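# Place the orange-ringed plate on the block's pin

## Task

Put the plate with the orange ring flat onto the block so it sits over the post, with the block's pin passing through the plate's pin hole (the one of its five small holes that differs from the other four). The plate must stay seated by itself, not held by the robot; release it and move the grippers away at the end.

## Robot and tools

Robot: two Franka FR3 arms, left_arm and right_arm, each with a Robotiq 2F-140 parallel gripper and a wrist camera. Base positions in the scene frame: left_arm at (-0.059, +0.297, 0) m, right_arm at (+0.046, -0.317, 0) m, both turned slightly about z. The names left and right are labels only, not image sides.

Scene frame: origin on the table top midway between the arms, +z up, +x out over the table, left_arm on the +y side. The state line in each result reads left_arm: ... | right_arm: ..., giving each gripper's end_effector_position (metres) and end_effector_quat_wxyz in this shared frame. That point lies between the finger pads when closed; closed fingertips reach about 33 mm past it, open ones about 9 mm. Fingers point along the gripper's +z and open and close along its y. Printed positions can be off, more so at long reach.

Tool execute_actions takes "actions", a list holding one item or nothing, plus optional "pictures" (boolean; images come by default).
- Empty list: no command, just returns the state.
- A wait: {"steps": N}, N up to 300 control steps of 1/30 s, counted from the previous result; your reply time is part of it.
- A move: {"rows": [...], "steps": N}, N up to 15 (15 if omitted), 1 to 15 rows. Row k is applied on step k; the last row repeats to fill the remaining steps.
Each row is one flat list of 20 numbers covering both arms, always all 20: left_arm first (7 joint targets, then gripper position, force_limit, speed), then right_arm in the same 10-number layout. Joint numbers are absolute target angles in radians, in the order printed under Joint positions: waist (-2.744..2.744), shoulder (-1.784..1.784), upper arm roll (-2.901..2.901), elbow (-3.042..-0.152), forearm roll (-2.807..2.807), wrist pitch (0.544..4.517), wrist roll (-3.016..3.016). A target over 0.018 rad beyond a range end, and further out than the current angle, gets the call refused and nothing is sent. Real ends may differ by up to 0.018 rad; a request past one is clipped, and a "joint sent to its limit" line may appear, possibly about an earlier action.
Gripper numbers are absolute settings in [-1, 1]. position: +1 fully open (140 mm), pads touch near -0.8, -1 closes until blocked. force_limit: roughly 14 N at -1, 60 N at 0, 107 N at +1. speed: about 30 mm/s at -1, 140 at 0, 250 at +1. To keep a gripper unchanged, repeat its previous three values; a 0 is a real command.

Motion: each joint's target is kept within a lead of its measured angle (0.248 rad for the first four joints, 0.677 forearm roll, 0.715 wrist pitch, 1.54 wrist roll), and targets that would move the gripper over 70 mm away from where it is are scaled back, so big moves take several calls. Between calls the arms keep heading to the last row, until all of them are almost still or a step is HELD.

Result lines: Joint positions and Joint velocities (rad, rad/s), one block per arm. object_status: 0 moving, 1 blocked while opening, 2 blocked while closing (a grip), 3 reached the target or pads met (a thin part may still be held). Close with -1 and look for 2. position_measured is in counts: 3 open, 230 pads together, not linear. Stopped fingers stay put until position changes by at least 0.01 or the object gives way; to squeeze harder, raise force_limit and switch position between -1 and -0.98. "joint command not followed" means a clearance check altered joint targets; HELD marks steps whose row was not sent. Closing fingertips extend about 24 mm further, so keep clearance above surfaces.

Faults: joint torque reaching its load limit (85 N m for the first four joints, 11 for the wrist three) or an outside force of 85 N on the arm, tool or held part (weight included) stops that arm for 10 s and drops the rest of the call. Holding loads heats motors; MOTOR HOT warns, then an OVER-TEMPERATURE FAULT brakes the arm until cool.

zoom_image: camera (cam_left_wrist or cam_right_wrist, each 504x504) and region [x0, y0, x1, y1] in pixels from the top-left, at most 504 by 504; it enlarges part of that camera's latest image.

read_manual: optional section "licences"; returns licence text only and does not move anything.

finished_scene: scene (1 or 2) ends that scene for good, grades it and starts the next, whose task appears in its result. Replying without a tool call ends all remaining scenes.

Avoid: dropping or knocking anything off the table, slamming or pushing hard, letting the arms collide or press each other, and leaving the plate supported only by the gripper. Brief tugs on held parts or pushes on loose items can happen. Faster, smoother, lower-effort work is better.

Each tool is called by a JSON object that holds its "fn" and its "kwargs".

## Session

{"fn": "execute_actions", "kwargs": {"actions": []}}

Scene clock: 0.00 s of 5100.00 s.
left_arm: end_effector_position=(+0.6481, +0.1180, +0.2967) position_measured=3 object_status=3 end_effector_quat_wxyz=(+0.001, +0.968, +0.250, -0.009) | right_arm: end_effector_position=(+0.3226, -0.4268, +0.3761) position_measured=3 object_status=3 end_effector_quat_wxyz=(-0.067, +0.995, +0.069, -0.016)
Joint positions: left_arm=[-0.276  0.693  0.113 -0.854 -0.082  1.528 -2.294] | right_arm=[-0.08  -0.726 -0.137 -2.309  0.017  1.5   -2.087]
Joint velocities: left_arm=[-0.001 -0.    -0.002 -0.001  0.001  0.    -0.   ] | right_arm=[-0.001  0.001  0.002  0.001 -0.     0.    -0.002]

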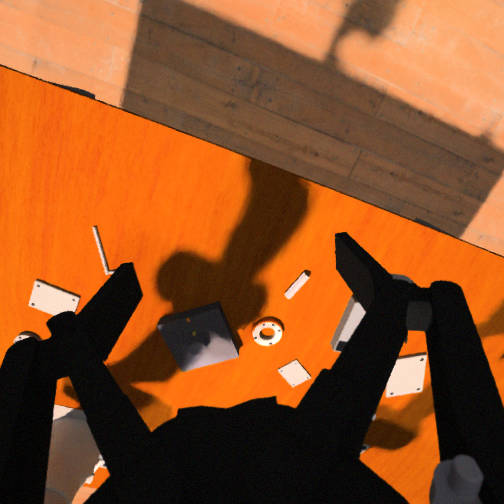

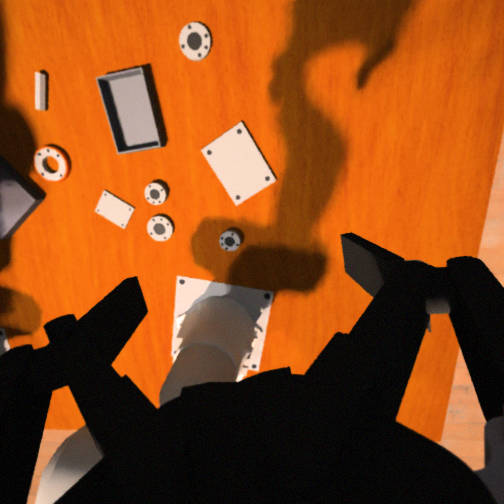

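{"fn": "execute_actions", "kwargs": {"actions": [{"rows":[[-0.593,0.066,0,-2.039,0,2.105,-2.19,1,0,0,-0.08,-0.726,-0.137,-2.309,0.017,1.5,-2.087,1,0,0]]}], "pictures": false}}

{"fn": "execute_actions", "kwargs": {"actions": [{"steps":120}]}}

Scene clock: 14.20 s of 5100.00 s.
left_arm: end_effector_position=(+0.5675, -0.0887, +0.3954) position_measured=3 object_status=3 end_effector_quat_wxyz=(+0.088, +0.987, +0.073, +0.109) | right_arm: end_effector_position=(+0.3226, -0.4268, +0.3761) position_measured=3 object_status=3 end_effector_quat_wxyz=(-0.067, +0.995, +0.069, -0.016)
Joint positions: left_arm=[-0.535  0.316  0.02  -1.289 -0.025  1.886 -2.256] | right_arm=[-0.08  -0.726 -0.137 -2.309  0.017  1.5   -2.087]
Joint velocities: left_arm=[-0.483 -1.36  -0.196 -1.435  0.099  0.722  0.116] | right_arm=[ 0.001  0.001  0.     0.001 -0.    -0.001 -0.   ]
Steps of this call (steps 1 to 90: nothing new was sent; then 10.70 s passed at rest; steps 91 to 105: all 15 steps of this action). Readings (joint positions | what the end effector reports):
91: left_arm=[-0.281 0.681 0.111 -0.875 -0.077 1.550 -2.292] | right_arm=[-0.080 -0.726 -0.137 -2.309 0.017 1.500 -2.087] | left_arm position_measured=3 object_status=3 | right_arm position_measured=3 object_status=3
92: left_arm=[-0.292 0.666 0.107 -0.898 -0.072 1.574 -2.290] | right_arm=[-0.080 -0.726 -0.137 -2.309 0.017 1.500 -2.087] | left_arm position_measured=3 object_status=3 | right_arm position_measured=3 object_status=3
94: left_arm=[-0.324 0.630 0.095 -0.941 -0.064 1.621 -2.286] | right_arm=[-0.080 -0.726 -0.137 -2.309 0.017 1.500 -2.087] | left_arm position_measured=3 object_status=3 | right_arm position_measured=3 object_status=3
98: left_arm=[-0.403 0.549 0.068 -1.030 -0.050 1.709 -2.278] | right_arm=[-0.080 -0.726 -0.137 -2.309 0.017 1.500 -2.087] | left_arm position_measured=3 object_status=3 | right_arm position_measured=3 object_status=3
105: the state above

Scene clock: 18.20 s of 5100.00 s.
left_arm: end_effector_position=(+0.3973, -0.0313, +0.1985) position_measured=3 object_status=3 end_effector_quat_wxyz=(-0.001, +1.000, +0.002, -0.003) | right_arm: end_effector_position=(+0.3226, -0.4268, +0.3761) position_measured=3 object_status=3 end_effector_quat_wxyz=(-0.067, +0.995, +0.069, -0.016)
Joint positions: left_arm=[-0.595  0.068 -0.002 -2.039 -0.002  2.102 -2.196] | right_arm=[-0.08  -0.726 -0.137 -2.309  0.017  1.5   -2.087]
Joint velocities: left_arm=[-0.    -0.001  0.001  0.     0.002  0.     0.001] | right_arm=[ 0.     0.001 -0.001 -0.001 -0.001 -0.001  0.001]
Steps of this call (steps 1 to 45: the robot went on to your last target; steps 46 to 110: nothing new was sent; then 0.33 s passed at rest). Readings (joint positions | what the end effector reports):
1: left_arm=[-0.551 0.263 0.014 -1.348 -0.022 1.914 -2.252] | right_arm=[-0.080 -0.726 -0.137 -2.309 0.017 1.500 -2.087] | left_arm position_measured=3 object_status=3 | right_arm position_measured=3 object_status=3
2: left_arm=[-0.566 0.201 0.009 -1.422 -0.017 1.948 -2.246] | right_arm=[-0.080 -0.726 -0.137 -2.309 0.017 1.500 -2.087] | left_arm position_measured=3 object_status=3 | right_arm position_measured=3 object_status=3
4: left_arm=[-0.587 0.100 -0.001 -1.559 -0.011 2.002 -2.237] | right_arm=[-0.080 -0.726 -0.137 -2.309 0.017 1.500 -2.087] | left_arm position_measured=3 object_status=3 | right_arm position_measured=3 object_status=3
8: left_arm=[-0.595 0.062 -0.006 -1.725 -0.008 2.040 -2.229] | right_arm=[-0.080 -0.726 -0.137 -2.309 0.017 1.500 -2.087] | left_arm position_measured=3 object_status=3 | right_arm position_measured=3 object_status=3
110: the state above
All arms were judged still, so your last target was given up. Only a new action makes them travel on or press farther. Fingers that are still opening or closing keep moving.

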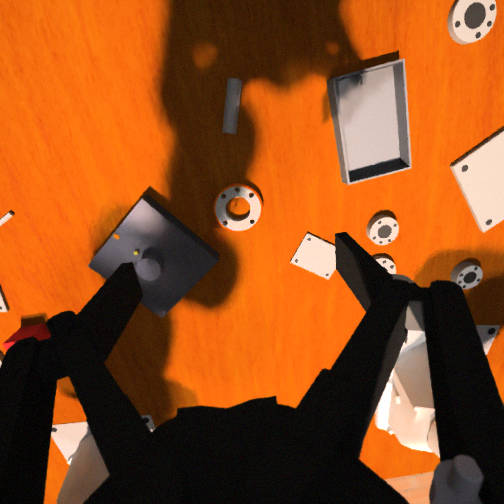

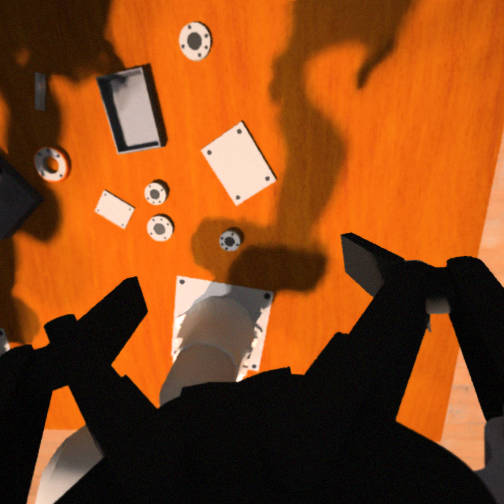

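{"fn": "zoom_image", "kwargs": {"camera": "cam_left_wrist", "region": [80,160,280,320]}}

Region (80, 160, 280, 320) of cam_left_wrist's 504x504 image, scaled by 2.520, with more detail than that image has; it fills the top 403 rows of this view, and the rest is white.

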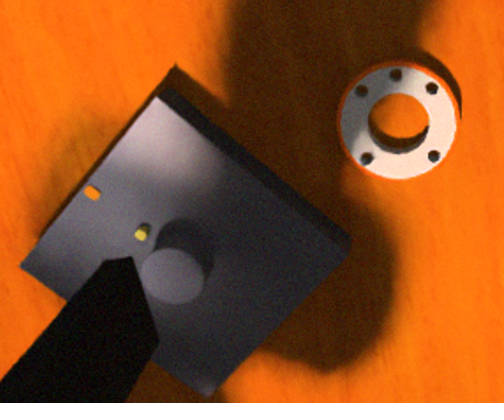

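{"fn": "execute_actions", "kwargs": {"actions": [{"rows":[[-0.604,0.277,0,-2.149,0,2.426,-0.63,0.3,-0.5,0,-0.08,-0.726,-0.137,-2.309,0.017,1.5,-2.087,1,0,0]]}], "pictures": false}}

{"fn": "execute_actions", "kwargs": {"actions": [{"steps":90}]}}

Scene clock: 25.97 s of 5100.00 s.
left_arm: end_effector_position=(+0.3900, -0.0304, +0.0546) position_measured=91 object_status=0 end_effector_quat_wxyz=(+0.000, +0.830, -0.558, -0.018) | right_arm: end_effector_position=(+0.3226, -0.4268, +0.3761) position_measured=3 object_status=3 end_effector_quat_wxyz=(-0.067, +0.995, +0.069, -0.016)
Joint positions: left_arm=[-0.602  0.281 -0.002 -2.151 -0.002  2.396 -1.015] | right_arm=[-0.08  -0.726 -0.137 -2.309  0.017  1.5   -2.087]
Joint velocities: left_arm=[ 0.    -0.036  0.001  0.03   0.001  0.166  1.251] | right_arm=[ 0.001 -0.001  0.     0.    -0.001  0.    -0.   ]
Steps of this call (steps 1 to 90: nothing new was sent; then 4.27 s passed at rest; steps 91 to 105: all 15 steps of this action). Readings (joint positions | what the end effector reports):
91: left_arm=[-0.595 0.077 -0.002 -2.043 -0.002 2.129 -2.127] | right_arm=[-0.080 -0.726 -0.137 -2.309 0.017 1.500 -2.087] | left_arm position_measured=3 object_status=0 | right_arm position_measured=3 object_status=3
92: left_arm=[-0.596 0.099 -0.002 -2.052 -0.002 2.158 -2.049] | right_arm=[-0.080 -0.726 -0.137 -2.309 0.017 1.500 -2.087] | left_arm position_measured=9 object_status=0 | right_arm position_measured=3 object_status=3
94: left_arm=[-0.597 0.156 -0.002 -2.080 -0.002 2.215 -1.874] | right_arm=[-0.080 -0.726 -0.137 -2.309 0.017 1.500 -2.087] | left_arm position_measured=24 object_status=0 | right_arm position_measured=3 object_status=3
98: left_arm=[-0.601 0.265 -0.002 -2.142 -0.002 2.323 -1.451] | right_arm=[-0.080 -0.726 -0.137 -2.309 0.017 1.500 -2.087] | left_arm position_measured=55 object_status=0 | right_arm position_measured=3 object_status=3
105: the state above

Scene clock: 28.97 s of 5100.00 s.
left_arm: end_effector_position=(+0.3981, -0.0363, +0.0586) position_measured=91 object_status=3 end_effector_quat_wxyz=(+0.001, +0.710, -0.704, -0.003) | right_arm: end_effector_position=(+0.3226, -0.4268, +0.3761) position_measured=3 object_status=3 end_effector_quat_wxyz=(-0.067, +0.995, +0.069, -0.016)
Joint positions: left_arm=[-0.602  0.279 -0.002 -2.15  -0.002  2.423 -0.636] | right_arm=[-0.08  -0.726 -0.137 -2.309  0.017  1.5   -2.087]
Joint velocities: left_arm=[ 0.    -0.     0.001 -0.    -0.001 -0.001  0.001] | right_arm=[-0.     0.001  0.001 -0.    -0.    -0.001  0.001]
Steps of this call (steps 1 to 60: the robot went on to your last target; steps 61 to 90: nothing new was sent). Readings (joint positions | what the end effector reports):
1: left_arm=[-0.602 0.280 -0.002 -2.151 -0.002 2.401 -0.975] | right_arm=[-0.080 -0.726 -0.137 -2.309 0.017 1.500 -2.087] | left_arm position_measured=91 object_status=0 | right_arm position_measured=3 object_status=3
2: left_arm=[-0.602 0.279 -0.002 -2.150 -0.002 2.405 -0.940] | right_arm=[-0.080 -0.726 -0.137 -2.309 0.017 1.500 -2.087] | left_arm position_measured=91 object_status=0 | right_arm position_measured=3 object_status=3
4: left_arm=[-0.602 0.279 -0.002 -2.150 -0.002 2.411 -0.880] | right_arm=[-0.080 -0.726 -0.137 -2.309 0.017 1.500 -2.087] | left_arm position_measured=91 object_status=3 | right_arm position_measured=3 object_status=3
8: left_arm=[-0.602 0.279 -0.002 -2.150 -0.002 2.418 -0.794] | right_arm=[-0.080 -0.726 -0.137 -2.309 0.017 1.500 -2.087] | left_arm position_measured=91 object_status=3 | right_arm position_measured=3 object_status=3
90: the state above
All arms were judged still, so your last target was given up. Only a new action makes them travel on or press farther. Fingers that are still opening or closing keep moving.

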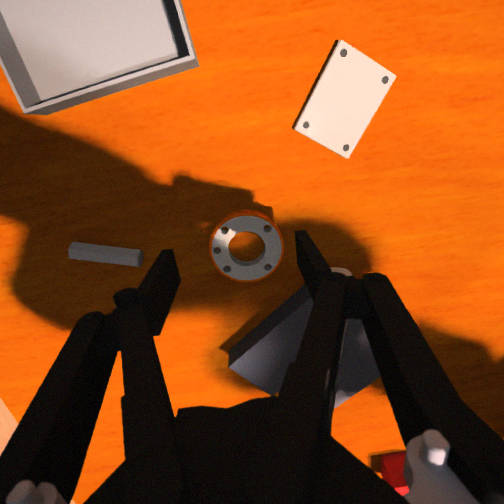

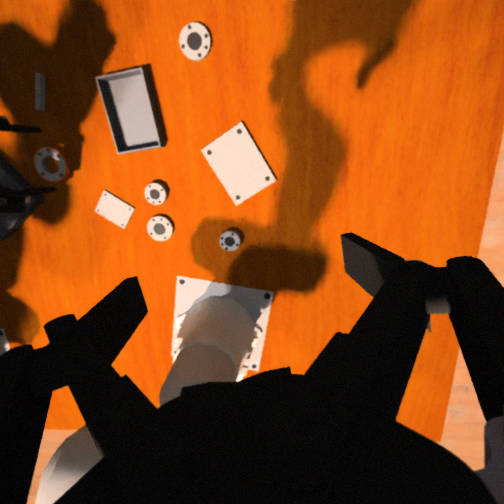

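{"fn": "execute_actions", "kwargs": {"actions": [{"rows":[[-0.602,0.292,0,-2.2,0,2.495,-0.63,0.3,-0.5,0,-0.08,-0.726,-0.137,-2.309,0.017,1.5,-2.087,1,0,0]]}]}}

{"fn": "zoom_image", "kwargs": {"camera": "cam_left_wrist", "region": [140,160,340,320]}}

Scene clock: 33.53 s of 5100.00 s.
left_arm: end_effector_position=(+0.3891, -0.0297, +0.0371) position_measured=91 object_status=3 end_effector_quat_wxyz=(+0.001, +0.710, -0.704, -0.002) | right_arm: end_effector_position=(+0.3226, -0.4268, +0.3761) position_measured=3 object_status=3 end_effector_quat_wxyz=(-0.067, +0.995, +0.069, -0.016)
Joint positions: left_arm=[-0.602  0.292 -0.002 -2.199 -0.002  2.488 -0.636] | right_arm=[-0.08  -0.726 -0.137 -2.309  0.017  1.5   -2.087]
Joint velocities: left_arm=[ 0.    -0.     0.    -0.001 -0.001  0.023 -0.001] | right_arm=[-0.001  0.     0.    -0.001 -0.    -0.    -0.001]
Steps of this call (steps 1 to 90: nothing new was sent; then 1.07 s passed at rest; steps 91 to 105: all 15 steps of this action). Readings (joint positions | what the end effector reports):
91: left_arm=[-0.602 0.278 -0.002 -2.158 -0.002 2.436 -0.636] | right_arm=[-0.080 -0.726 -0.137 -2.309 0.017 1.500 -2.087] | left_arm position_measured=91 object_status=3 | right_arm position_measured=3 object_status=3
92: left_arm=[-0.602 0.279 -0.002 -2.170 -0.002 2.446 -0.636] | right_arm=[-0.080 -0.726 -0.137 -2.309 0.017 1.500 -2.087] | left_arm position_measured=91 object_status=3 | right_arm position_measured=3 object_status=3
94: left_arm=[-0.602 0.286 -0.002 -2.188 -0.002 2.461 -0.636] | right_arm=[-0.080 -0.726 -0.137 -2.309 0.017 1.500 -2.087] | left_arm position_measured=91 object_status=3 | right_arm position_measured=3 object_status=3
98: left_arm=[-0.602 0.292 -0.002 -2.199 -0.002 2.476 -0.636] | right_arm=[-0.080 -0.726 -0.137 -2.309 0.017 1.500 -2.087] | left_arm position_measured=91 object_status=3 | right_arm position_measured=3 object_status=3
105: the state above

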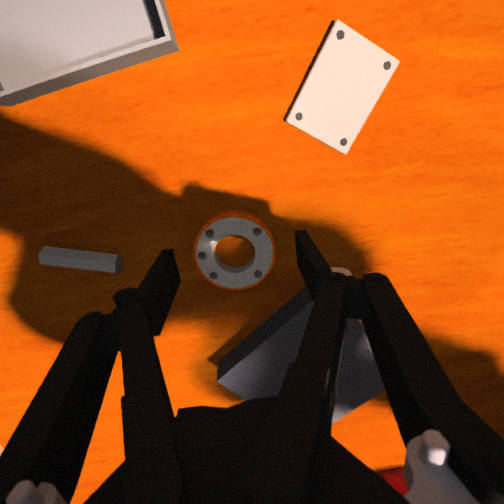

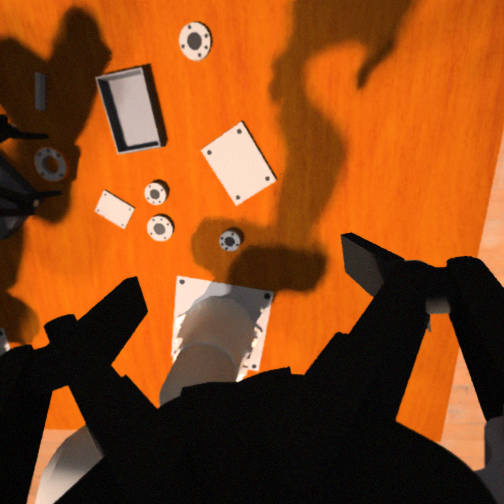

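Region (140, 160, 340, 320) of cam_left_wrist's 504x504 image, scaled by 2.520, with more detail than that image has; it fills the top 403 rows of this view, and the rest is white.

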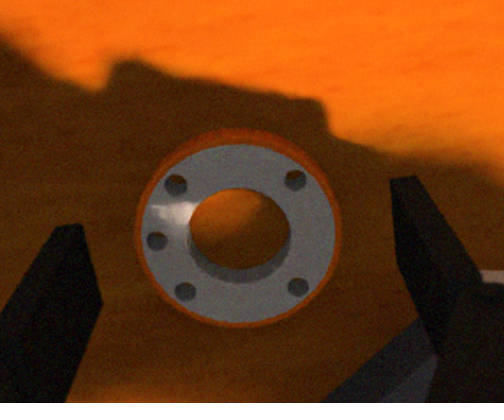

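{"fn": "execute_actions", "kwargs": {"actions": [{"rows":[[-0.602,0.305,0,-2.2,0,2.508,-0.63,0.3,-0.5,0,-0.08,-0.726,-0.137,-2.309,0.017,1.5,-2.087,1,0,0]]}], "pictures": false}}

{"fn": "execute_actions", "kwargs": {"actions": [{"rows":[[-0.602,0.305,0,-2.2,0,2.508,-0.63,-1,-0.5,-0.5,-0.08,-0.726,-0.137,-2.309,0.017,1.5,-2.087,1,0,0]]}]}}

Scene clock: 41.93 s of 5100.00 s.
left_arm: end_effector_position=(+0.3908, -0.0309, +0.0327) position_measured=91 object_status=3 end_effector_quat_wxyz=(+0.001, +0.710, -0.704, +0.001) | right_arm: end_effector_position=(+0.3226, -0.4268, +0.3761) position_measured=3 object_status=3 end_effector_quat_wxyz=(-0.067, +0.995, +0.069, -0.016)
Joint positions: left_arm=[-0.602  0.303 -0.002 -2.199 -0.002  2.504 -0.636] | right_arm=[-0.08  -0.726 -0.137 -2.309  0.017  1.5   -2.087]
Joint velocities: left_arm=[-0.001 -0.001 -0.    -0.     0.001  0.004 -0.   ] | right_arm=[ 0.     0.    -0.    -0.     0.001  0.001 -0.001]
Steps of this call (steps 1 to 15: the robot went on to your last target; steps 16 to 90: nothing new was sent; then 4.90 s passed at rest; steps 91 to 105: all 15 steps of this action). Readings (joint positions | what the end effector reports):
91: left_arm=[-0.602 0.294 -0.002 -2.199 -0.002 2.494 -0.636] | right_arm=[-0.080 -0.726 -0.137 -2.309 0.017 1.500 -2.087] | left_arm position_measured=91 object_status=3 | right_arm position_measured=3 object_status=3
92: left_arm=[-0.602 0.296 -0.002 -2.199 -0.002 2.496 -0.636] | right_arm=[-0.080 -0.726 -0.137 -2.309 0.017 1.500 -2.087] | left_arm position_measured=91 object_status=3 | right_arm position_measured=3 object_status=3
94: left_arm=[-0.602 0.300 -0.002 -2.199 -0.002 2.499 -0.636] | right_arm=[-0.080 -0.726 -0.137 -2.309 0.017 1.500 -2.087] | left_arm position_measured=91 object_status=3 | right_arm position_measured=3 object_status=3
98: left_arm=[-0.602 0.303 -0.002 -2.199 -0.002 2.502 -0.636] | right_arm=[-0.080 -0.726 -0.137 -2.309 0.017 1.500 -2.087] | left_arm position_measured=91 object_status=3 | right_arm position_measured=3 object_status=3
105: the state above

Scene clock: 42.43 s of 5100.00 s.
left_arm: end_effector_position=(+0.3913, -0.0312, +0.0331) position_measured=138 object_status=0 end_effector_quat_wxyz=(+0.001, +0.710, -0.704, +0.002) | right_arm: end_effector_position=(+0.3226, -0.4268, +0.3761) position_measured=3 object_status=3 end_effector_quat_wxyz=(-0.067, +0.995, +0.069, -0.016)
Joint positions: left_arm=[-0.602  0.303 -0.002 -2.199 -0.002  2.505 -0.636] | right_arm=[-0.08  -0.726 -0.137 -2.309  0.017  1.5   -2.087]
Joint velocities: left_arm=[-0.001 -0.     0.     0.002  0.001  0.     0.002] | right_arm=[-0.001 -0.001 -0.001 -0.    -0.     0.    -0.001]
Steps of this call (steps 1 to 15: all 15 steps of this action). Readings (joint positions | what the end effector reports):
1: left_arm=[-0.602 0.303 -0.002 -2.199 -0.002 2.504 -0.636] | right_arm=[-0.080 -0.726 -0.137 -2.309 0.017 1.500 -2.087] | left_arm position_measured=91 object_status=0 | right_arm position_measured=3 object_status=3
2: left_arm=[-0.602 0.303 -0.002 -2.199 -0.002 2.504 -0.636] | right_arm=[-0.080 -0.726 -0.137 -2.309 0.017 1.500 -2.087] | left_arm position_measured=95 object_status=0 | right_arm position_measured=3 object_status=3
4: left_arm=[-0.602 0.303 -0.002 -2.199 -0.002 2.504 -0.636] | right_arm=[-0.080 -0.726 -0.137 -2.309 0.017 1.500 -2.087] | left_arm position_measured=104 object_status=0 | right_arm position_measured=3 object_status=3
8: left_arm=[-0.602 0.303 -0.002 -2.199 -0.002 2.505 -0.636] | right_arm=[-0.080 -0.726 -0.137 -2.309 0.017 1.500 -2.087] | left_arm position_measured=122 object_status=0 | right_arm position_measured=3 object_status=3
15: the state above

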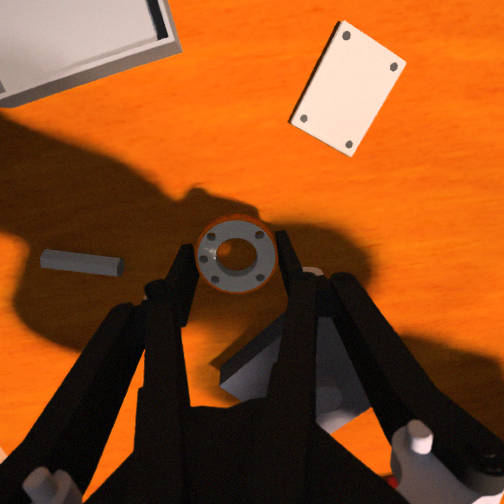

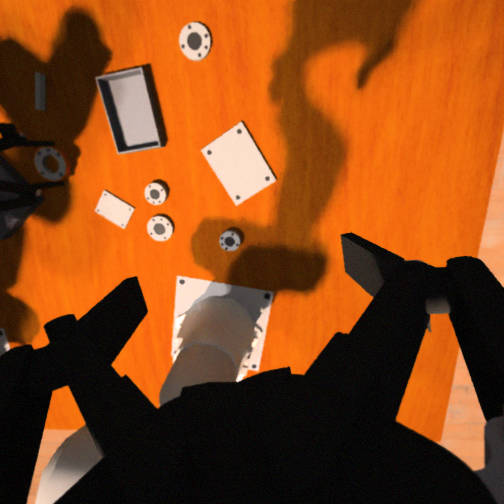

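{"fn": "execute_actions", "kwargs": {"actions": [{"rows":[[-0.602,0.12,0,-2.15,0,2.27,-0.9,-1,-0.5,-0.5,-0.08,-0.726,-0.137,-2.309,0.017,1.5,-2.087,1,0,0]]}], "pictures": false}}

{"fn": "execute_actions", "kwargs": {"actions": [{"rows":[[-0.469,-0.144,0,-2.487,0,2.346,-1.542,-1,-0.5,-0.5,-0.08,-0.726,-0.137,-2.309,0.017,1.5,-2.087,1,0,0]]}], "pictures": false}}

{"fn": "execute_actions", "kwargs": {"actions": [{"steps":40}]}}

{"fn": "zoom_image", "kwargs": {"camera": "cam_left_wrist", "region": [120,130,360,330]}}

Scene clock: 48.53 s of 5100.00 s.
left_arm: end_effector_position=(+0.3943, -0.0335, +0.1374) position_measured=138 object_status=2 end_effector_quat_wxyz=(+0.000, +0.778, -0.629, +0.010) | right_arm: end_effector_position=(+0.3226, -0.4268, +0.3761) position_measured=3 object_status=3 end_effector_quat_wxyz=(-0.067, +0.995, +0.069, -0.016)
Joint positions: left_arm=[-0.602  0.118 -0.002 -2.149 -0.002  2.288 -0.839] | right_arm=[-0.08  -0.726 -0.137 -2.309  0.017  1.5   -2.087]
Joint velocities: left_arm=[ 0.001  0.017  0.    -0.02  -0.    -0.099 -0.181] | right_arm=[-0.    -0.    -0.001 -0.001 -0.    -0.002 -0.002]
Steps of this call (steps 1 to 15: the robot went on to your last target; steps 16 to 90: nothing new was sent; then 2.60 s passed at rest; steps 91 to 105: all 15 steps of this action). Readings (joint positions | what the end effector reports):
91: left_arm=[-0.602 0.290 -0.002 -2.199 -0.002 2.478 -0.652] | right_arm=[-0.080 -0.726 -0.137 -2.309 0.017 1.500 -2.087] | left_arm position_measured=138 object_status=2 | right_arm position_measured=3 object_status=3
92: left_arm=[-0.602 0.262 -0.002 -2.197 -0.002 2.448 -0.670] | right_arm=[-0.080 -0.726 -0.137 -2.309 0.017 1.500 -2.087] | left_arm position_measured=138 object_status=2 | right_arm position_measured=3 object_status=3
94: left_arm=[-0.602 0.196 -0.002 -2.177 -0.002 2.394 -0.710] | right_arm=[-0.080 -0.726 -0.137 -2.309 0.017 1.500 -2.087] | left_arm position_measured=138 object_status=2 | right_arm position_measured=3 object_status=3
98: left_arm=[-0.602 0.118 -0.002 -2.144 -0.002 2.333 -0.775] | right_arm=[-0.080 -0.726 -0.137 -2.309 0.017 1.500 -2.087] | left_arm position_measured=138 object_status=2 | right_arm position_measured=3 object_status=3
105: the state above

Scene clock: 49.03 s of 5100.00 s.
left_arm: end_effector_position=(+0.3416, +0.0813, +0.1287) position_measured=138 object_status=2 end_effector_quat_wxyz=(+0.000, +0.943, -0.332, -0.004) | right_arm: end_effector_position=(+0.3226, -0.4268, +0.3761) position_measured=3 object_status=3 end_effector_quat_wxyz=(-0.067, +0.995, +0.069, -0.016)
Joint positions: left_arm=[-0.47  -0.14   0.002 -2.485 -0.001  2.338 -1.386] | right_arm=[-0.08  -0.726 -0.137 -2.309  0.017  1.5   -2.087]
Joint velocities: left_arm=[ 0.    -0.008 -0.005 -0.006 -0.     0.027 -0.497] | right_arm=[ 0.001  0.001 -0.002  0.001 -0.     0.001  0.   ]
Steps of this call (steps 1 to 15: all 15 steps of this action). Readings (joint positions | what the end effector reports):
1: left_arm=[-0.587 0.089 -0.011 -2.191 -0.001 2.299 -0.884] | right_arm=[-0.080 -0.726 -0.137 -2.309 0.017 1.500 -2.087] | left_arm position_measured=138 object_status=2 | right_arm position_measured=3 object_status=3
2: left_arm=[-0.566 0.039 -0.014 -2.252 -0.001 2.303 -0.932] | right_arm=[-0.080 -0.726 -0.137 -2.309 0.017 1.500 -2.087] | left_arm position_measured=138 object_status=2 | right_arm position_measured=3 object_status=3
4: left_arm=[-0.520 -0.054 -0.008 -2.362 -0.001 2.315 -1.035] | right_arm=[-0.080 -0.726 -0.137 -2.309 0.017 1.500 -2.087] | left_arm position_measured=138 object_status=2 | right_arm position_measured=3 object_status=3
8: left_arm=[-0.472 -0.130 0.006 -2.465 -0.001 2.327 -1.213] | right_arm=[-0.080 -0.726 -0.137 -2.309 0.017 1.500 -2.087] | left_arm position_measured=138 object_status=2 | right_arm position_measured=3 object_status=3
15: the state above

Scene clock: 50.37 s of 5100.00 s.
left_arm: end_effector_position=(+0.3427, +0.0805, +0.1292) position_measured=138 object_status=2 end_effector_quat_wxyz=(+0.000, +0.965, -0.262, -0.001) | right_arm: end_effector_position=(+0.3226, -0.4268, +0.3761) position_measured=3 object_status=3 end_effector_quat_wxyz=(-0.067, +0.995, +0.069, -0.016)
Joint positions: left_arm=[-0.47  -0.141  0.002 -2.486 -0.001  2.342 -1.534] | right_arm=[-0.08  -0.726 -0.137 -2.309  0.017  1.5   -2.087]
Joint velocities: left_arm=[ 0.001 -0.    -0.001 -0.    -0.002  0.001 -0.006] | right_arm=[ 0.     0.001  0.002  0.     0.001 -0.    -0.002]
Steps of this call (steps 1 to 40: the robot went on to your last target). Readings (joint positions | what the end effector reports):
1: left_arm=[-0.470 -0.141 0.002 -2.486 -0.001 2.339 -1.401] | right_arm=[-0.080 -0.726 -0.137 -2.309 0.017 1.500 -2.087] | left_arm position_measured=138 object_status=2 | right_arm position_measured=3 object_status=3
2: left_arm=[-0.470 -0.141 0.002 -2.486 -0.001 2.339 -1.415] | right_arm=[-0.080 -0.726 -0.137 -2.309 0.017 1.500 -2.087] | left_arm position_measured=138 object_status=2 | right_arm position_measured=3 object_status=3
4: left_arm=[-0.470 -0.141 0.002 -2.486 -0.001 2.340 -1.439] | right_arm=[-0.080 -0.726 -0.137 -2.309 0.017 1.500 -2.087] | left_arm position_measured=138 object_status=2 | right_arm position_measured=3 object_status=3
8: left_arm=[-0.470 -0.141 0.002 -2.486 -0.001 2.341 -1.473] | right_arm=[-0.080 -0.726 -0.137 -2.309 0.017 1.500 -2.087] | left_arm position_measured=138 object_status=2 | right_arm position_measured=3 object_status=3
40: the state above

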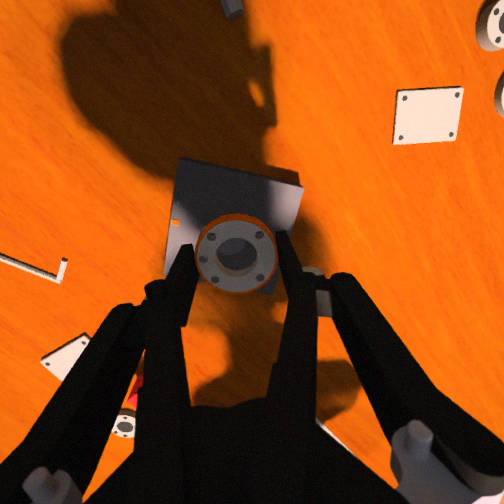

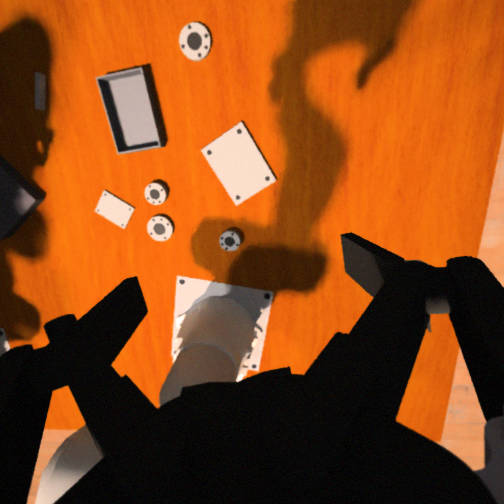

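Region (120, 130, 360, 330) of cam_left_wrist's 504x504 image, scaled by 2.100, with more detail than that image has.

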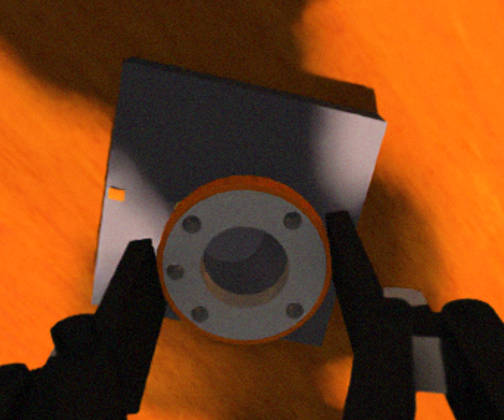

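{"fn": "execute_actions", "kwargs": {"actions": [{"rows":[[-0.467,-0.122,0,-2.555,0,2.437,-1.23,-1,-0.5,-0.5,-0.08,-0.726,-0.137,-2.309,0.017,1.5,-2.087,1,0,0]]}], "pictures": false}}

{"fn": "execute_actions", "kwargs": {"actions": [{"steps":30}]}}

{"fn": "zoom_image", "kwargs": {"camera": "cam_left_wrist", "region": [120,130,360,330]}}

Scene clock: 55.77 s of 5100.00 s.
left_arm: end_effector_position=(+0.3303, +0.0874, +0.0996) position_measured=138 object_status=2 end_effector_quat_wxyz=(+0.000, +0.927, -0.375, -0.003) | right_arm: end_effector_position=(+0.3226, -0.4268, +0.3761) position_measured=3 object_status=3 end_effector_quat_wxyz=(-0.067, +0.995, +0.069, -0.016)
Joint positions: left_arm=[-0.469 -0.121  0.002 -2.555 -0.001  2.428 -1.295] | right_arm=[-0.08  -0.726 -0.137 -2.309  0.017  1.5   -2.087]
Joint velocities: left_arm=[-0.001  0.     0.002 -0.     0.001  0.03   0.195] | right_arm=[ 0.001  0.002  0.     0.    -0.     0.    -0.001]
Steps of this call (steps 1 to 15: the robot went on to your last target; steps 16 to 90: nothing new was sent; then 1.90 s passed at rest; steps 91 to 105: all 15 steps of this action). Readings (joint positions | what the end effector reports):
91: left_arm=[-0.470 -0.141 0.002 -2.497 -0.001 2.360 -1.508] | right_arm=[-0.080 -0.726 -0.137 -2.309 0.017 1.500 -2.087] | left_arm position_measured=138 object_status=2 | right_arm position_measured=3 object_status=3
92: left_arm=[-0.470 -0.139 0.002 -2.514 -0.001 2.374 -1.480] | right_arm=[-0.080 -0.726 -0.137 -2.309 0.017 1.500 -2.087] | left_arm position_measured=138 object_status=2 | right_arm position_measured=3 object_status=3
94: left_arm=[-0.470 -0.128 0.002 -2.539 -0.001 2.392 -1.432] | right_arm=[-0.080 -0.726 -0.137 -2.309 0.017 1.500 -2.087] | left_arm position_measured=138 object_status=2 | right_arm position_measured=3 object_status=3
98: left_arm=[-0.469 -0.121 0.002 -2.555 -0.001 2.413 -1.363] | right_arm=[-0.080 -0.726 -0.137 -2.309 0.017 1.500 -2.087] | left_arm position_measured=138 object_status=2 | right_arm position_measured=3 object_status=3
105: the state above

Scene clock: 56.77 s of 5100.00 s.
left_arm: end_effector_position=(+0.3317, +0.0867, +0.1001) position_measured=138 object_status=2 end_effector_quat_wxyz=(+0.001, +0.916, -0.401, -0.000) | right_arm: end_effector_position=(+0.3226, -0.4268, +0.3761) position_measured=3 object_status=3 end_effector_quat_wxyz=(-0.067, +0.995, +0.069, -0.016)
Joint positions: left_arm=[-0.469 -0.121  0.002 -2.555 -0.001  2.433 -1.239] | right_arm=[-0.08  -0.726 -0.137 -2.309  0.017  1.5   -2.087]
Joint velocities: left_arm=[ 0.001 -0.     0.001 -0.001  0.001 -0.     0.007] | right_arm=[-0.     0.001 -0.     0.001 -0.    -0.001  0.   ]
Steps of this call (steps 1 to 30: the robot went on to your last target). Readings (joint positions | what the end effector reports):
1: left_arm=[-0.469 -0.121 0.002 -2.555 -0.001 2.429 -1.289] | right_arm=[-0.080 -0.726 -0.137 -2.309 0.017 1.500 -2.087] | left_arm position_measured=138 object_status=2 | right_arm position_measured=3 object_status=3
2: left_arm=[-0.469 -0.121 0.002 -2.555 -0.001 2.430 -1.284] | right_arm=[-0.080 -0.726 -0.137 -2.309 0.017 1.500 -2.087] | left_arm position_measured=138 object_status=2 | right_arm position_measured=3 object_status=3
4: left_arm=[-0.469 -0.121 0.002 -2.555 -0.001 2.431 -1.274] | right_arm=[-0.080 -0.726 -0.137 -2.309 0.017 1.500 -2.087] | left_arm position_measured=138 object_status=2 | right_arm position_measured=3 object_status=3
8: left_arm=[-0.469 -0.121 0.002 -2.555 -0.001 2.432 -1.261] | right_arm=[-0.080 -0.726 -0.137 -2.309 0.017 1.500 -2.087] | left_arm position_measured=138 object_status=2 | right_arm position_measured=3 object_status=3
30: the state above
All arms were judged still, so your last target was given up. Only a new action makes them travel on or press farther. Fingers that are still opening or closing keep moving.

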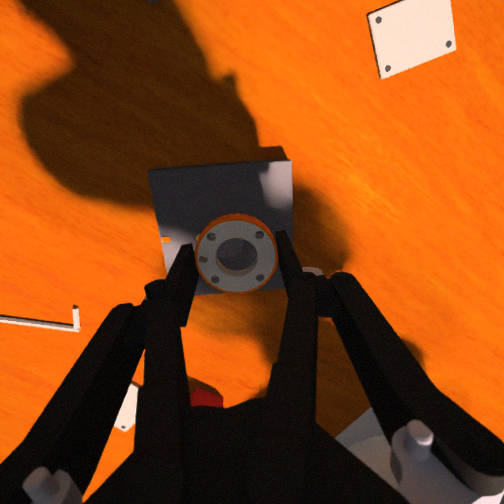

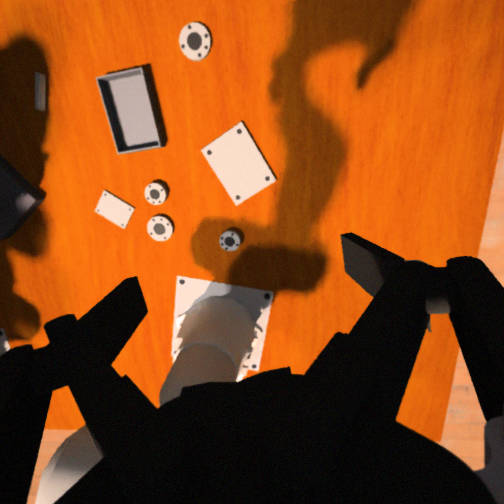

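Region (120, 130, 360, 330) of cam_left_wrist's 504x504 image, scaled by 2.100, with more detail than that image has.

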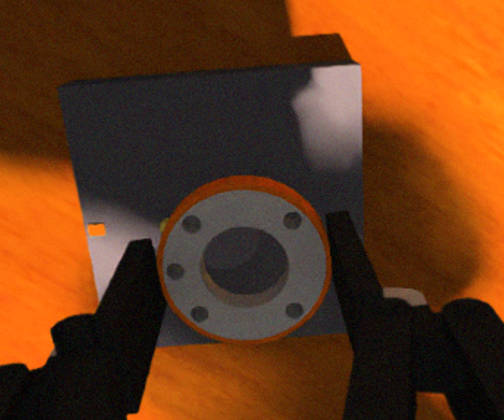

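{"fn": "execute_actions", "kwargs": {"actions": [{"rows":[[-0.456,-0.091,0,-2.558,0,2.471,-1.18,-1,-0.5,-0.5,-0.08,-0.726,-0.137,-2.309,0.017,1.5,-2.087,1,0,0]]}], "pictures": false}}

{"fn": "execute_actions", "kwargs": {"actions": [{"steps":20}]}}

{"fn": "zoom_image", "kwargs": {"camera": "cam_left_wrist", "region": [170,190,310,310]}}

Scene clock: 64.30 s of 5100.00 s.
left_arm: end_effector_position=(+0.3351, +0.0899, +0.0888) position_measured=138 object_status=2 end_effector_quat_wxyz=(+0.000, +0.910, -0.415, -0.000) | right_arm: end_effector_position=(+0.3226, -0.4268, +0.3761) position_measured=3 object_status=3 end_effector_quat_wxyz=(-0.067, +0.995, +0.069, -0.016)
Joint positions: left_arm=[-0.458 -0.093  0.001 -2.558 -0.001  2.466 -1.196] | right_arm=[-0.08  -0.726 -0.137 -2.309  0.017  1.5   -2.087]
Joint velocities: left_arm=[-0.001 -0.001  0.001  0.    -0.002  0.011  0.032] | right_arm=[-0.     0.002 -0.    -0.001 -0.     0.001  0.001]
Steps of this call (steps 1 to 90: nothing new was sent; then 4.03 s passed at rest; steps 91 to 105: all 15 steps of this action). Readings (joint positions | what the end effector reports):
91: left_arm=[-0.467 -0.117 0.001 -2.554 -0.001 2.439 -1.232] | right_arm=[-0.080 -0.726 -0.137 -2.309 0.017 1.500 -2.087] | left_arm position_measured=138 object_status=2 | right_arm position_measured=3 object_status=3
92: left_arm=[-0.465 -0.110 0.001 -2.554 -0.001 2.445 -1.227] | right_arm=[-0.080 -0.726 -0.137 -2.309 0.017 1.500 -2.087] | left_arm position_measured=138 object_status=2 | right_arm position_measured=3 object_status=3
94: left_arm=[-0.461 -0.099 0.001 -2.557 -0.001 2.452 -1.219] | right_arm=[-0.080 -0.726 -0.137 -2.309 0.017 1.500 -2.087] | left_arm position_measured=138 object_status=2 | right_arm position_measured=3 object_status=3
98: left_arm=[-0.459 -0.093 0.001 -2.558 -0.001 2.460 -1.207] | right_arm=[-0.080 -0.726 -0.137 -2.309 0.017 1.500 -2.087] | left_arm position_measured=138 object_status=2 | right_arm position_measured=3 object_status=3
105: the state above

Scene clock: 64.97 s of 5100.00 s.
left_arm: end_effector_position=(+0.3356, +0.0897, +0.0890) position_measured=138 object_status=2 end_effector_quat_wxyz=(+0.000, +0.908, -0.419, +0.001) | right_arm: end_effector_position=(+0.3226, -0.4268, +0.3761) position_measured=3 object_status=3 end_effector_quat_wxyz=(-0.067, +0.995, +0.069, -0.016)
Joint positions: left_arm=[-0.458 -0.093  0.001 -2.558 -0.001  2.467 -1.187] | right_arm=[-0.08  -0.726 -0.137 -2.309  0.017  1.5   -2.087]
Joint velocities: left_arm=[ 0.    -0.    -0.001  0.001 -0.    -0.     0.005] | right_arm=[ 0.    -0.    -0.001 -0.     0.002  0.     0.001]
Steps of this call (steps 1 to 15: the robot went on to your last target; steps 16 to 20: nothing new was sent). Readings (joint positions | what the end effector reports):
1: left_arm=[-0.458 -0.093 0.001 -2.558 -0.001 2.466 -1.195] | right_arm=[-0.080 -0.726 -0.137 -2.309 0.017 1.500 -2.087] | left_arm position_measured=138 object_status=2 | right_arm position_measured=3 object_status=3
2: left_arm=[-0.458 -0.093 0.001 -2.558 -0.001 2.466 -1.194] | right_arm=[-0.080 -0.726 -0.137 -2.309 0.017 1.500 -2.087] | left_arm position_measured=138 object_status=2 | right_arm position_measured=3 object_status=3
4: left_arm=[-0.458 -0.093 0.001 -2.558 -0.001 2.467 -1.193] | right_arm=[-0.080 -0.726 -0.137 -2.309 0.017 1.500 -2.087] | left_arm position_measured=138 object_status=2 | right_arm position_measured=3 object_status=3
8: left_arm=[-0.458 -0.093 0.001 -2.558 -0.001 2.467 -1.190] | right_arm=[-0.080 -0.726 -0.137 -2.309 0.017 1.500 -2.087] | left_arm position_measured=138 object_status=2 | right_arm position_measured=3 object_status=3
20: the state above
All arms were judged still, so your last target was given up. Only a new action makes them travel on or press farther. Fingers that are still opening or closing keep moving.

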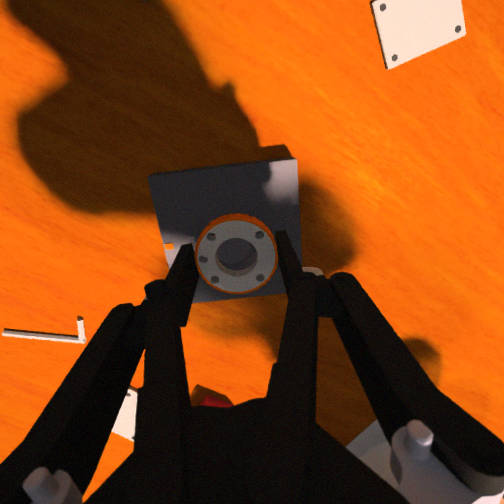

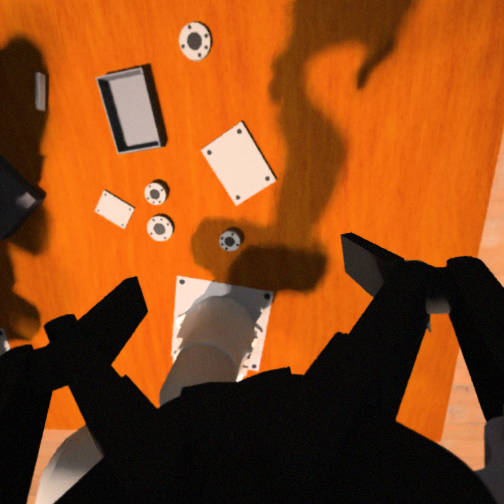

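Region (170, 190, 310, 310) of cam_left_wrist's 504x504 image, scaled by 3.600, with more detail than that image has; it fills the top 432 rows of this view, and the rest is white.

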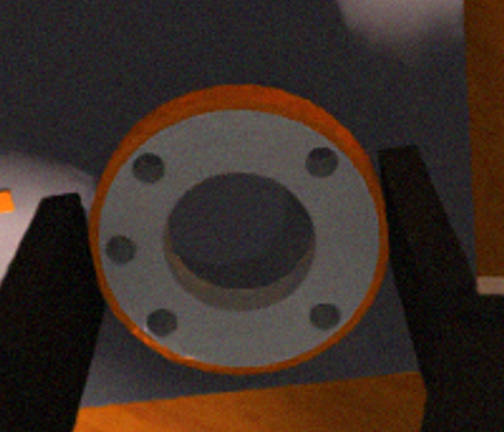

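{"fn": "execute_actions", "kwargs": {"actions": [{"rows":[[-0.451,-0.071,0,-2.561,0,2.493,-1.175,-1,-0.5,-0.5,-0.08,-0.726,-0.137,-2.309,0.017,1.5,-2.087,1,0,0]]}], "pictures": false}}

{"fn": "execute_actions", "kwargs": {"actions": [{"steps":20}]}}

{"fn": "zoom_image", "kwargs": {"camera": "cam_left_wrist", "region": [170,190,310,310]}}

Scene clock: 68.60 s of 5100.00 s.
left_arm: end_effector_position=(+0.3368, +0.0915, +0.0809) position_measured=138 object_status=2 end_effector_quat_wxyz=(+0.000, +0.908, -0.419, +0.000) | right_arm: end_effector_position=(+0.3226, -0.4268, +0.3761) position_measured=3 object_status=3 end_effector_quat_wxyz=(-0.067, +0.995, +0.069, -0.016)
Joint positions: left_arm=[-0.453 -0.073  0.001 -2.561 -0.001  2.488 -1.182] | right_arm=[-0.08  -0.726 -0.137 -2.309  0.017  1.5   -2.087]
Joint velocities: left_arm=[ 0.    -0.     0.001 -0.001 -0.     0.007  0.002] | right_arm=[-0.001 -0.001  0.001 -0.001  0.001 -0.001  0.   ]
Steps of this call (steps 1 to 90: nothing new was sent; then 0.13 s passed at rest; steps 91 to 105: all 15 steps of this action). Readings (joint positions | what the end effector reports):
91: left_arm=[-0.458 -0.090 0.001 -2.558 -0.001 2.471 -1.186] | right_arm=[-0.080 -0.726 -0.137 -2.309 0.017 1.500 -2.087] | left_arm position_measured=138 object_status=2 | right_arm position_measured=3 object_status=3
92: left_arm=[-0.456 -0.085 0.001 -2.558 -0.001 2.475 -1.185] | right_arm=[-0.080 -0.726 -0.137 -2.309 0.017 1.500 -2.087] | left_arm position_measured=138 object_status=2 | right_arm position_measured=3 object_status=3
94: left_arm=[-0.454 -0.077 0.001 -2.560 -0.001 2.479 -1.185] | right_arm=[-0.080 -0.726 -0.137 -2.309 0.017 1.500 -2.087] | left_arm position_measured=138 object_status=2 | right_arm position_measured=3 object_status=3
98: left_arm=[-0.454 -0.073 0.001 -2.561 -0.001 2.484 -1.183] | right_arm=[-0.080 -0.726 -0.137 -2.309 0.017 1.500 -2.087] | left_arm position_measured=138 object_status=2 | right_arm position_measured=3 object_status=3
105: the state above

Scene clock: 69.27 s of 5100.00 s.
left_arm: end_effector_position=(+0.3371, +0.0913, +0.0810) position_measured=138 object_status=2 end_effector_quat_wxyz=(+0.000, +0.908, -0.420, +0.001) | right_arm: end_effector_position=(+0.3226, -0.4268, +0.3761) position_measured=3 object_status=3 end_effector_quat_wxyz=(-0.067, +0.995, +0.069, -0.016)
Joint positions: left_arm=[-0.453 -0.073  0.001 -2.561 -0.001  2.489 -1.181] | right_arm=[-0.08  -0.726 -0.137 -2.309  0.017  1.5   -2.087]
Joint velocities: left_arm=[ 0.002  0.001  0.     0.    -0.     0.001  0.001] | right_arm=[ 0.001  0.     0.    -0.001  0.    -0.     0.   ]
Steps of this call (steps 1 to 15: the robot went on to your last target; steps 16 to 20: nothing new was sent). Readings (joint positions | what the end effector reports):
1: left_arm=[-0.453 -0.073 0.001 -2.561 -0.001 2.488 -1.182] | right_arm=[-0.080 -0.726 -0.137 -2.309 0.017 1.500 -2.087] | left_arm position_measured=138 object_status=2 | right_arm position_measured=3 object_status=3
2: left_arm=[-0.453 -0.073 0.001 -2.561 -0.001 2.489 -1.182] | right_arm=[-0.080 -0.726 -0.137 -2.309 0.017 1.500 -2.087] | left_arm position_measured=138 object_status=2 | right_arm position_measured=3 object_status=3
4: left_arm=[-0.453 -0.073 0.001 -2.561 -0.001 2.489 -1.182] | right_arm=[-0.080 -0.726 -0.137 -2.309 0.017 1.500 -2.087] | left_arm position_measured=138 object_status=2 | right_arm position_measured=3 object_status=3
8: left_arm=[-0.453 -0.073 0.001 -2.561 -0.001 2.489 -1.182] | right_arm=[-0.080 -0.726 -0.137 -2.309 0.017 1.500 -2.087] | left_arm position_measured=138 object_status=2 | right_arm position_measured=3 object_status=3
20: the state above
All arms were judged still, so your last target was given up. Only a new action makes them travel on or press farther. Fingers that are still opening or closing keep moving.

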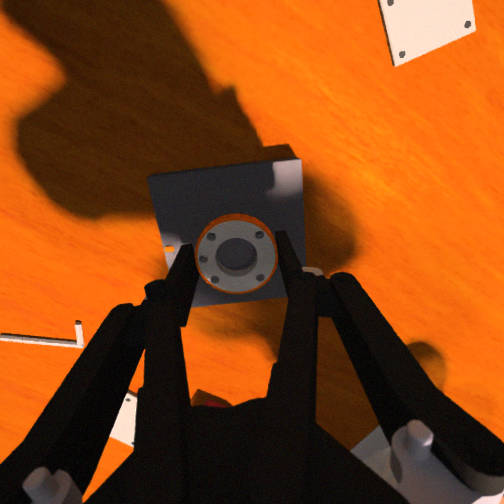

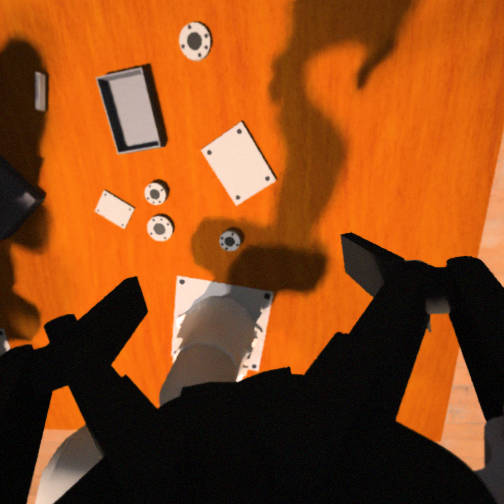

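Region (170, 190, 310, 310) of cam_left_wrist's 504x504 image, scaled by 3.600, with more detail than that image has; it fills the top 432 rows of this view, and the rest is white.

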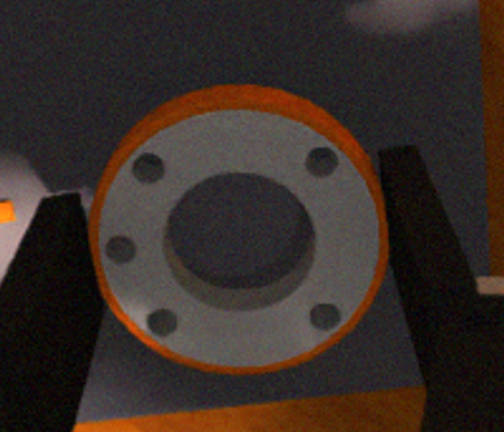

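Post nearly fills the hole; lowering 8 mm.

{"fn": "execute_actions", "kwargs": {"actions": [{"rows":[[-0.45,-0.053,0,-2.566,0,2.517,-1.175,-1,-0.5,-0.5,-0.08,-0.726,-0.137,-2.309,0.017,1.5,-2.087,1,0,0]]}]}}

{"fn": "zoom_image", "kwargs": {"camera": "cam_left_wrist", "region": [170,190,310,310]}}

Scene clock: 72.13 s of 5100.00 s.
left_arm: end_effector_position=(+0.3382, +0.0911, +0.0762) position_measured=138 object_status=2 end_effector_quat_wxyz=(+0.000, +0.908, -0.420, +0.002) | right_arm: end_effector_position=(+0.3226, -0.4268, +0.3761) position_measured=3 object_status=3 end_effector_quat_wxyz=(-0.067, +0.995, +0.069, -0.016)
Joint positions: left_arm=[-0.453 -0.061  0.001 -2.563 -0.001  2.507 -1.181] | right_arm=[-0.08  -0.726 -0.137 -2.309  0.017  1.5   -2.087]
Joint velocities: left_arm=[-0.001 -0.    -0.001 -0.002 -0.001  0.003  0.   ] | right_arm=[ 0.001 -0.001  0.001 -0.001  0.001  0.     0.001]
Steps of this call (steps 1 to 71: nothing new was sent; steps 72 to 86: all 15 steps of this action). Readings (joint positions | what the end effector reports):
72: left_arm=[-0.453 -0.070 0.001 -2.561 -0.001 2.494 -1.181] | right_arm=[-0.080 -0.726 -0.137 -2.309 0.017 1.500 -2.087] | left_arm position_measured=138 object_status=2 | right_arm position_measured=3 object_status=3
73: left_arm=[-0.453 -0.066 0.001 -2.561 -0.001 2.498 -1.181] | right_arm=[-0.080 -0.726 -0.137 -2.309 0.017 1.500 -2.087] | left_arm position_measured=138 object_status=2 | right_arm position_measured=3 object_status=3
75: left_arm=[-0.453 -0.061 0.001 -2.563 -0.001 2.502 -1.181] | right_arm=[-0.080 -0.726 -0.137 -2.309 0.017 1.500 -2.087] | left_arm position_measured=138 object_status=2 | right_arm position_measured=3 object_status=3
79: left_arm=[-0.453 -0.061 0.001 -2.563 -0.001 2.505 -1.181] | right_arm=[-0.080 -0.726 -0.137 -2.309 0.017 1.500 -2.087] | left_arm position_measured=138 object_status=2 | right_arm position_measured=3 object_status=3
86: the state above

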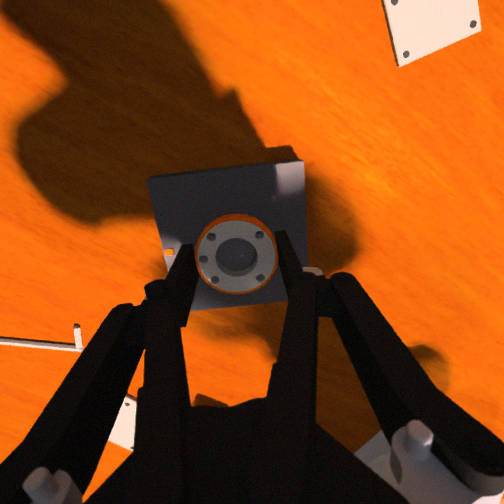

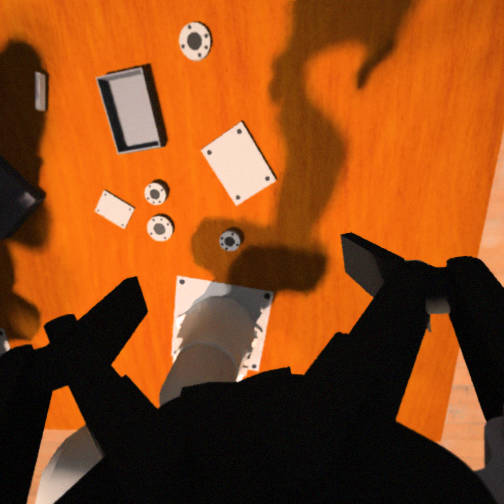

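Region (170, 190, 310, 310) of cam_left_wrist's 504x504 image, scaled by 3.600, with more detail than that image has; it fills the top 432 rows of this view, and the rest is white.

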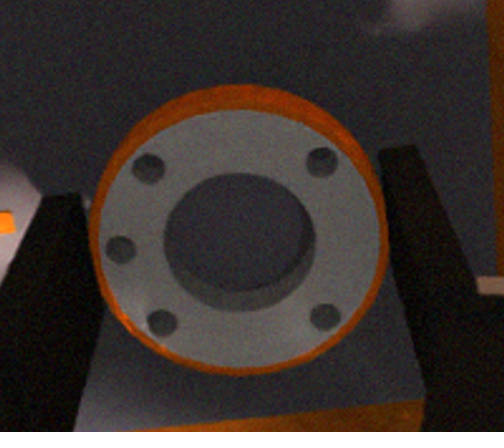

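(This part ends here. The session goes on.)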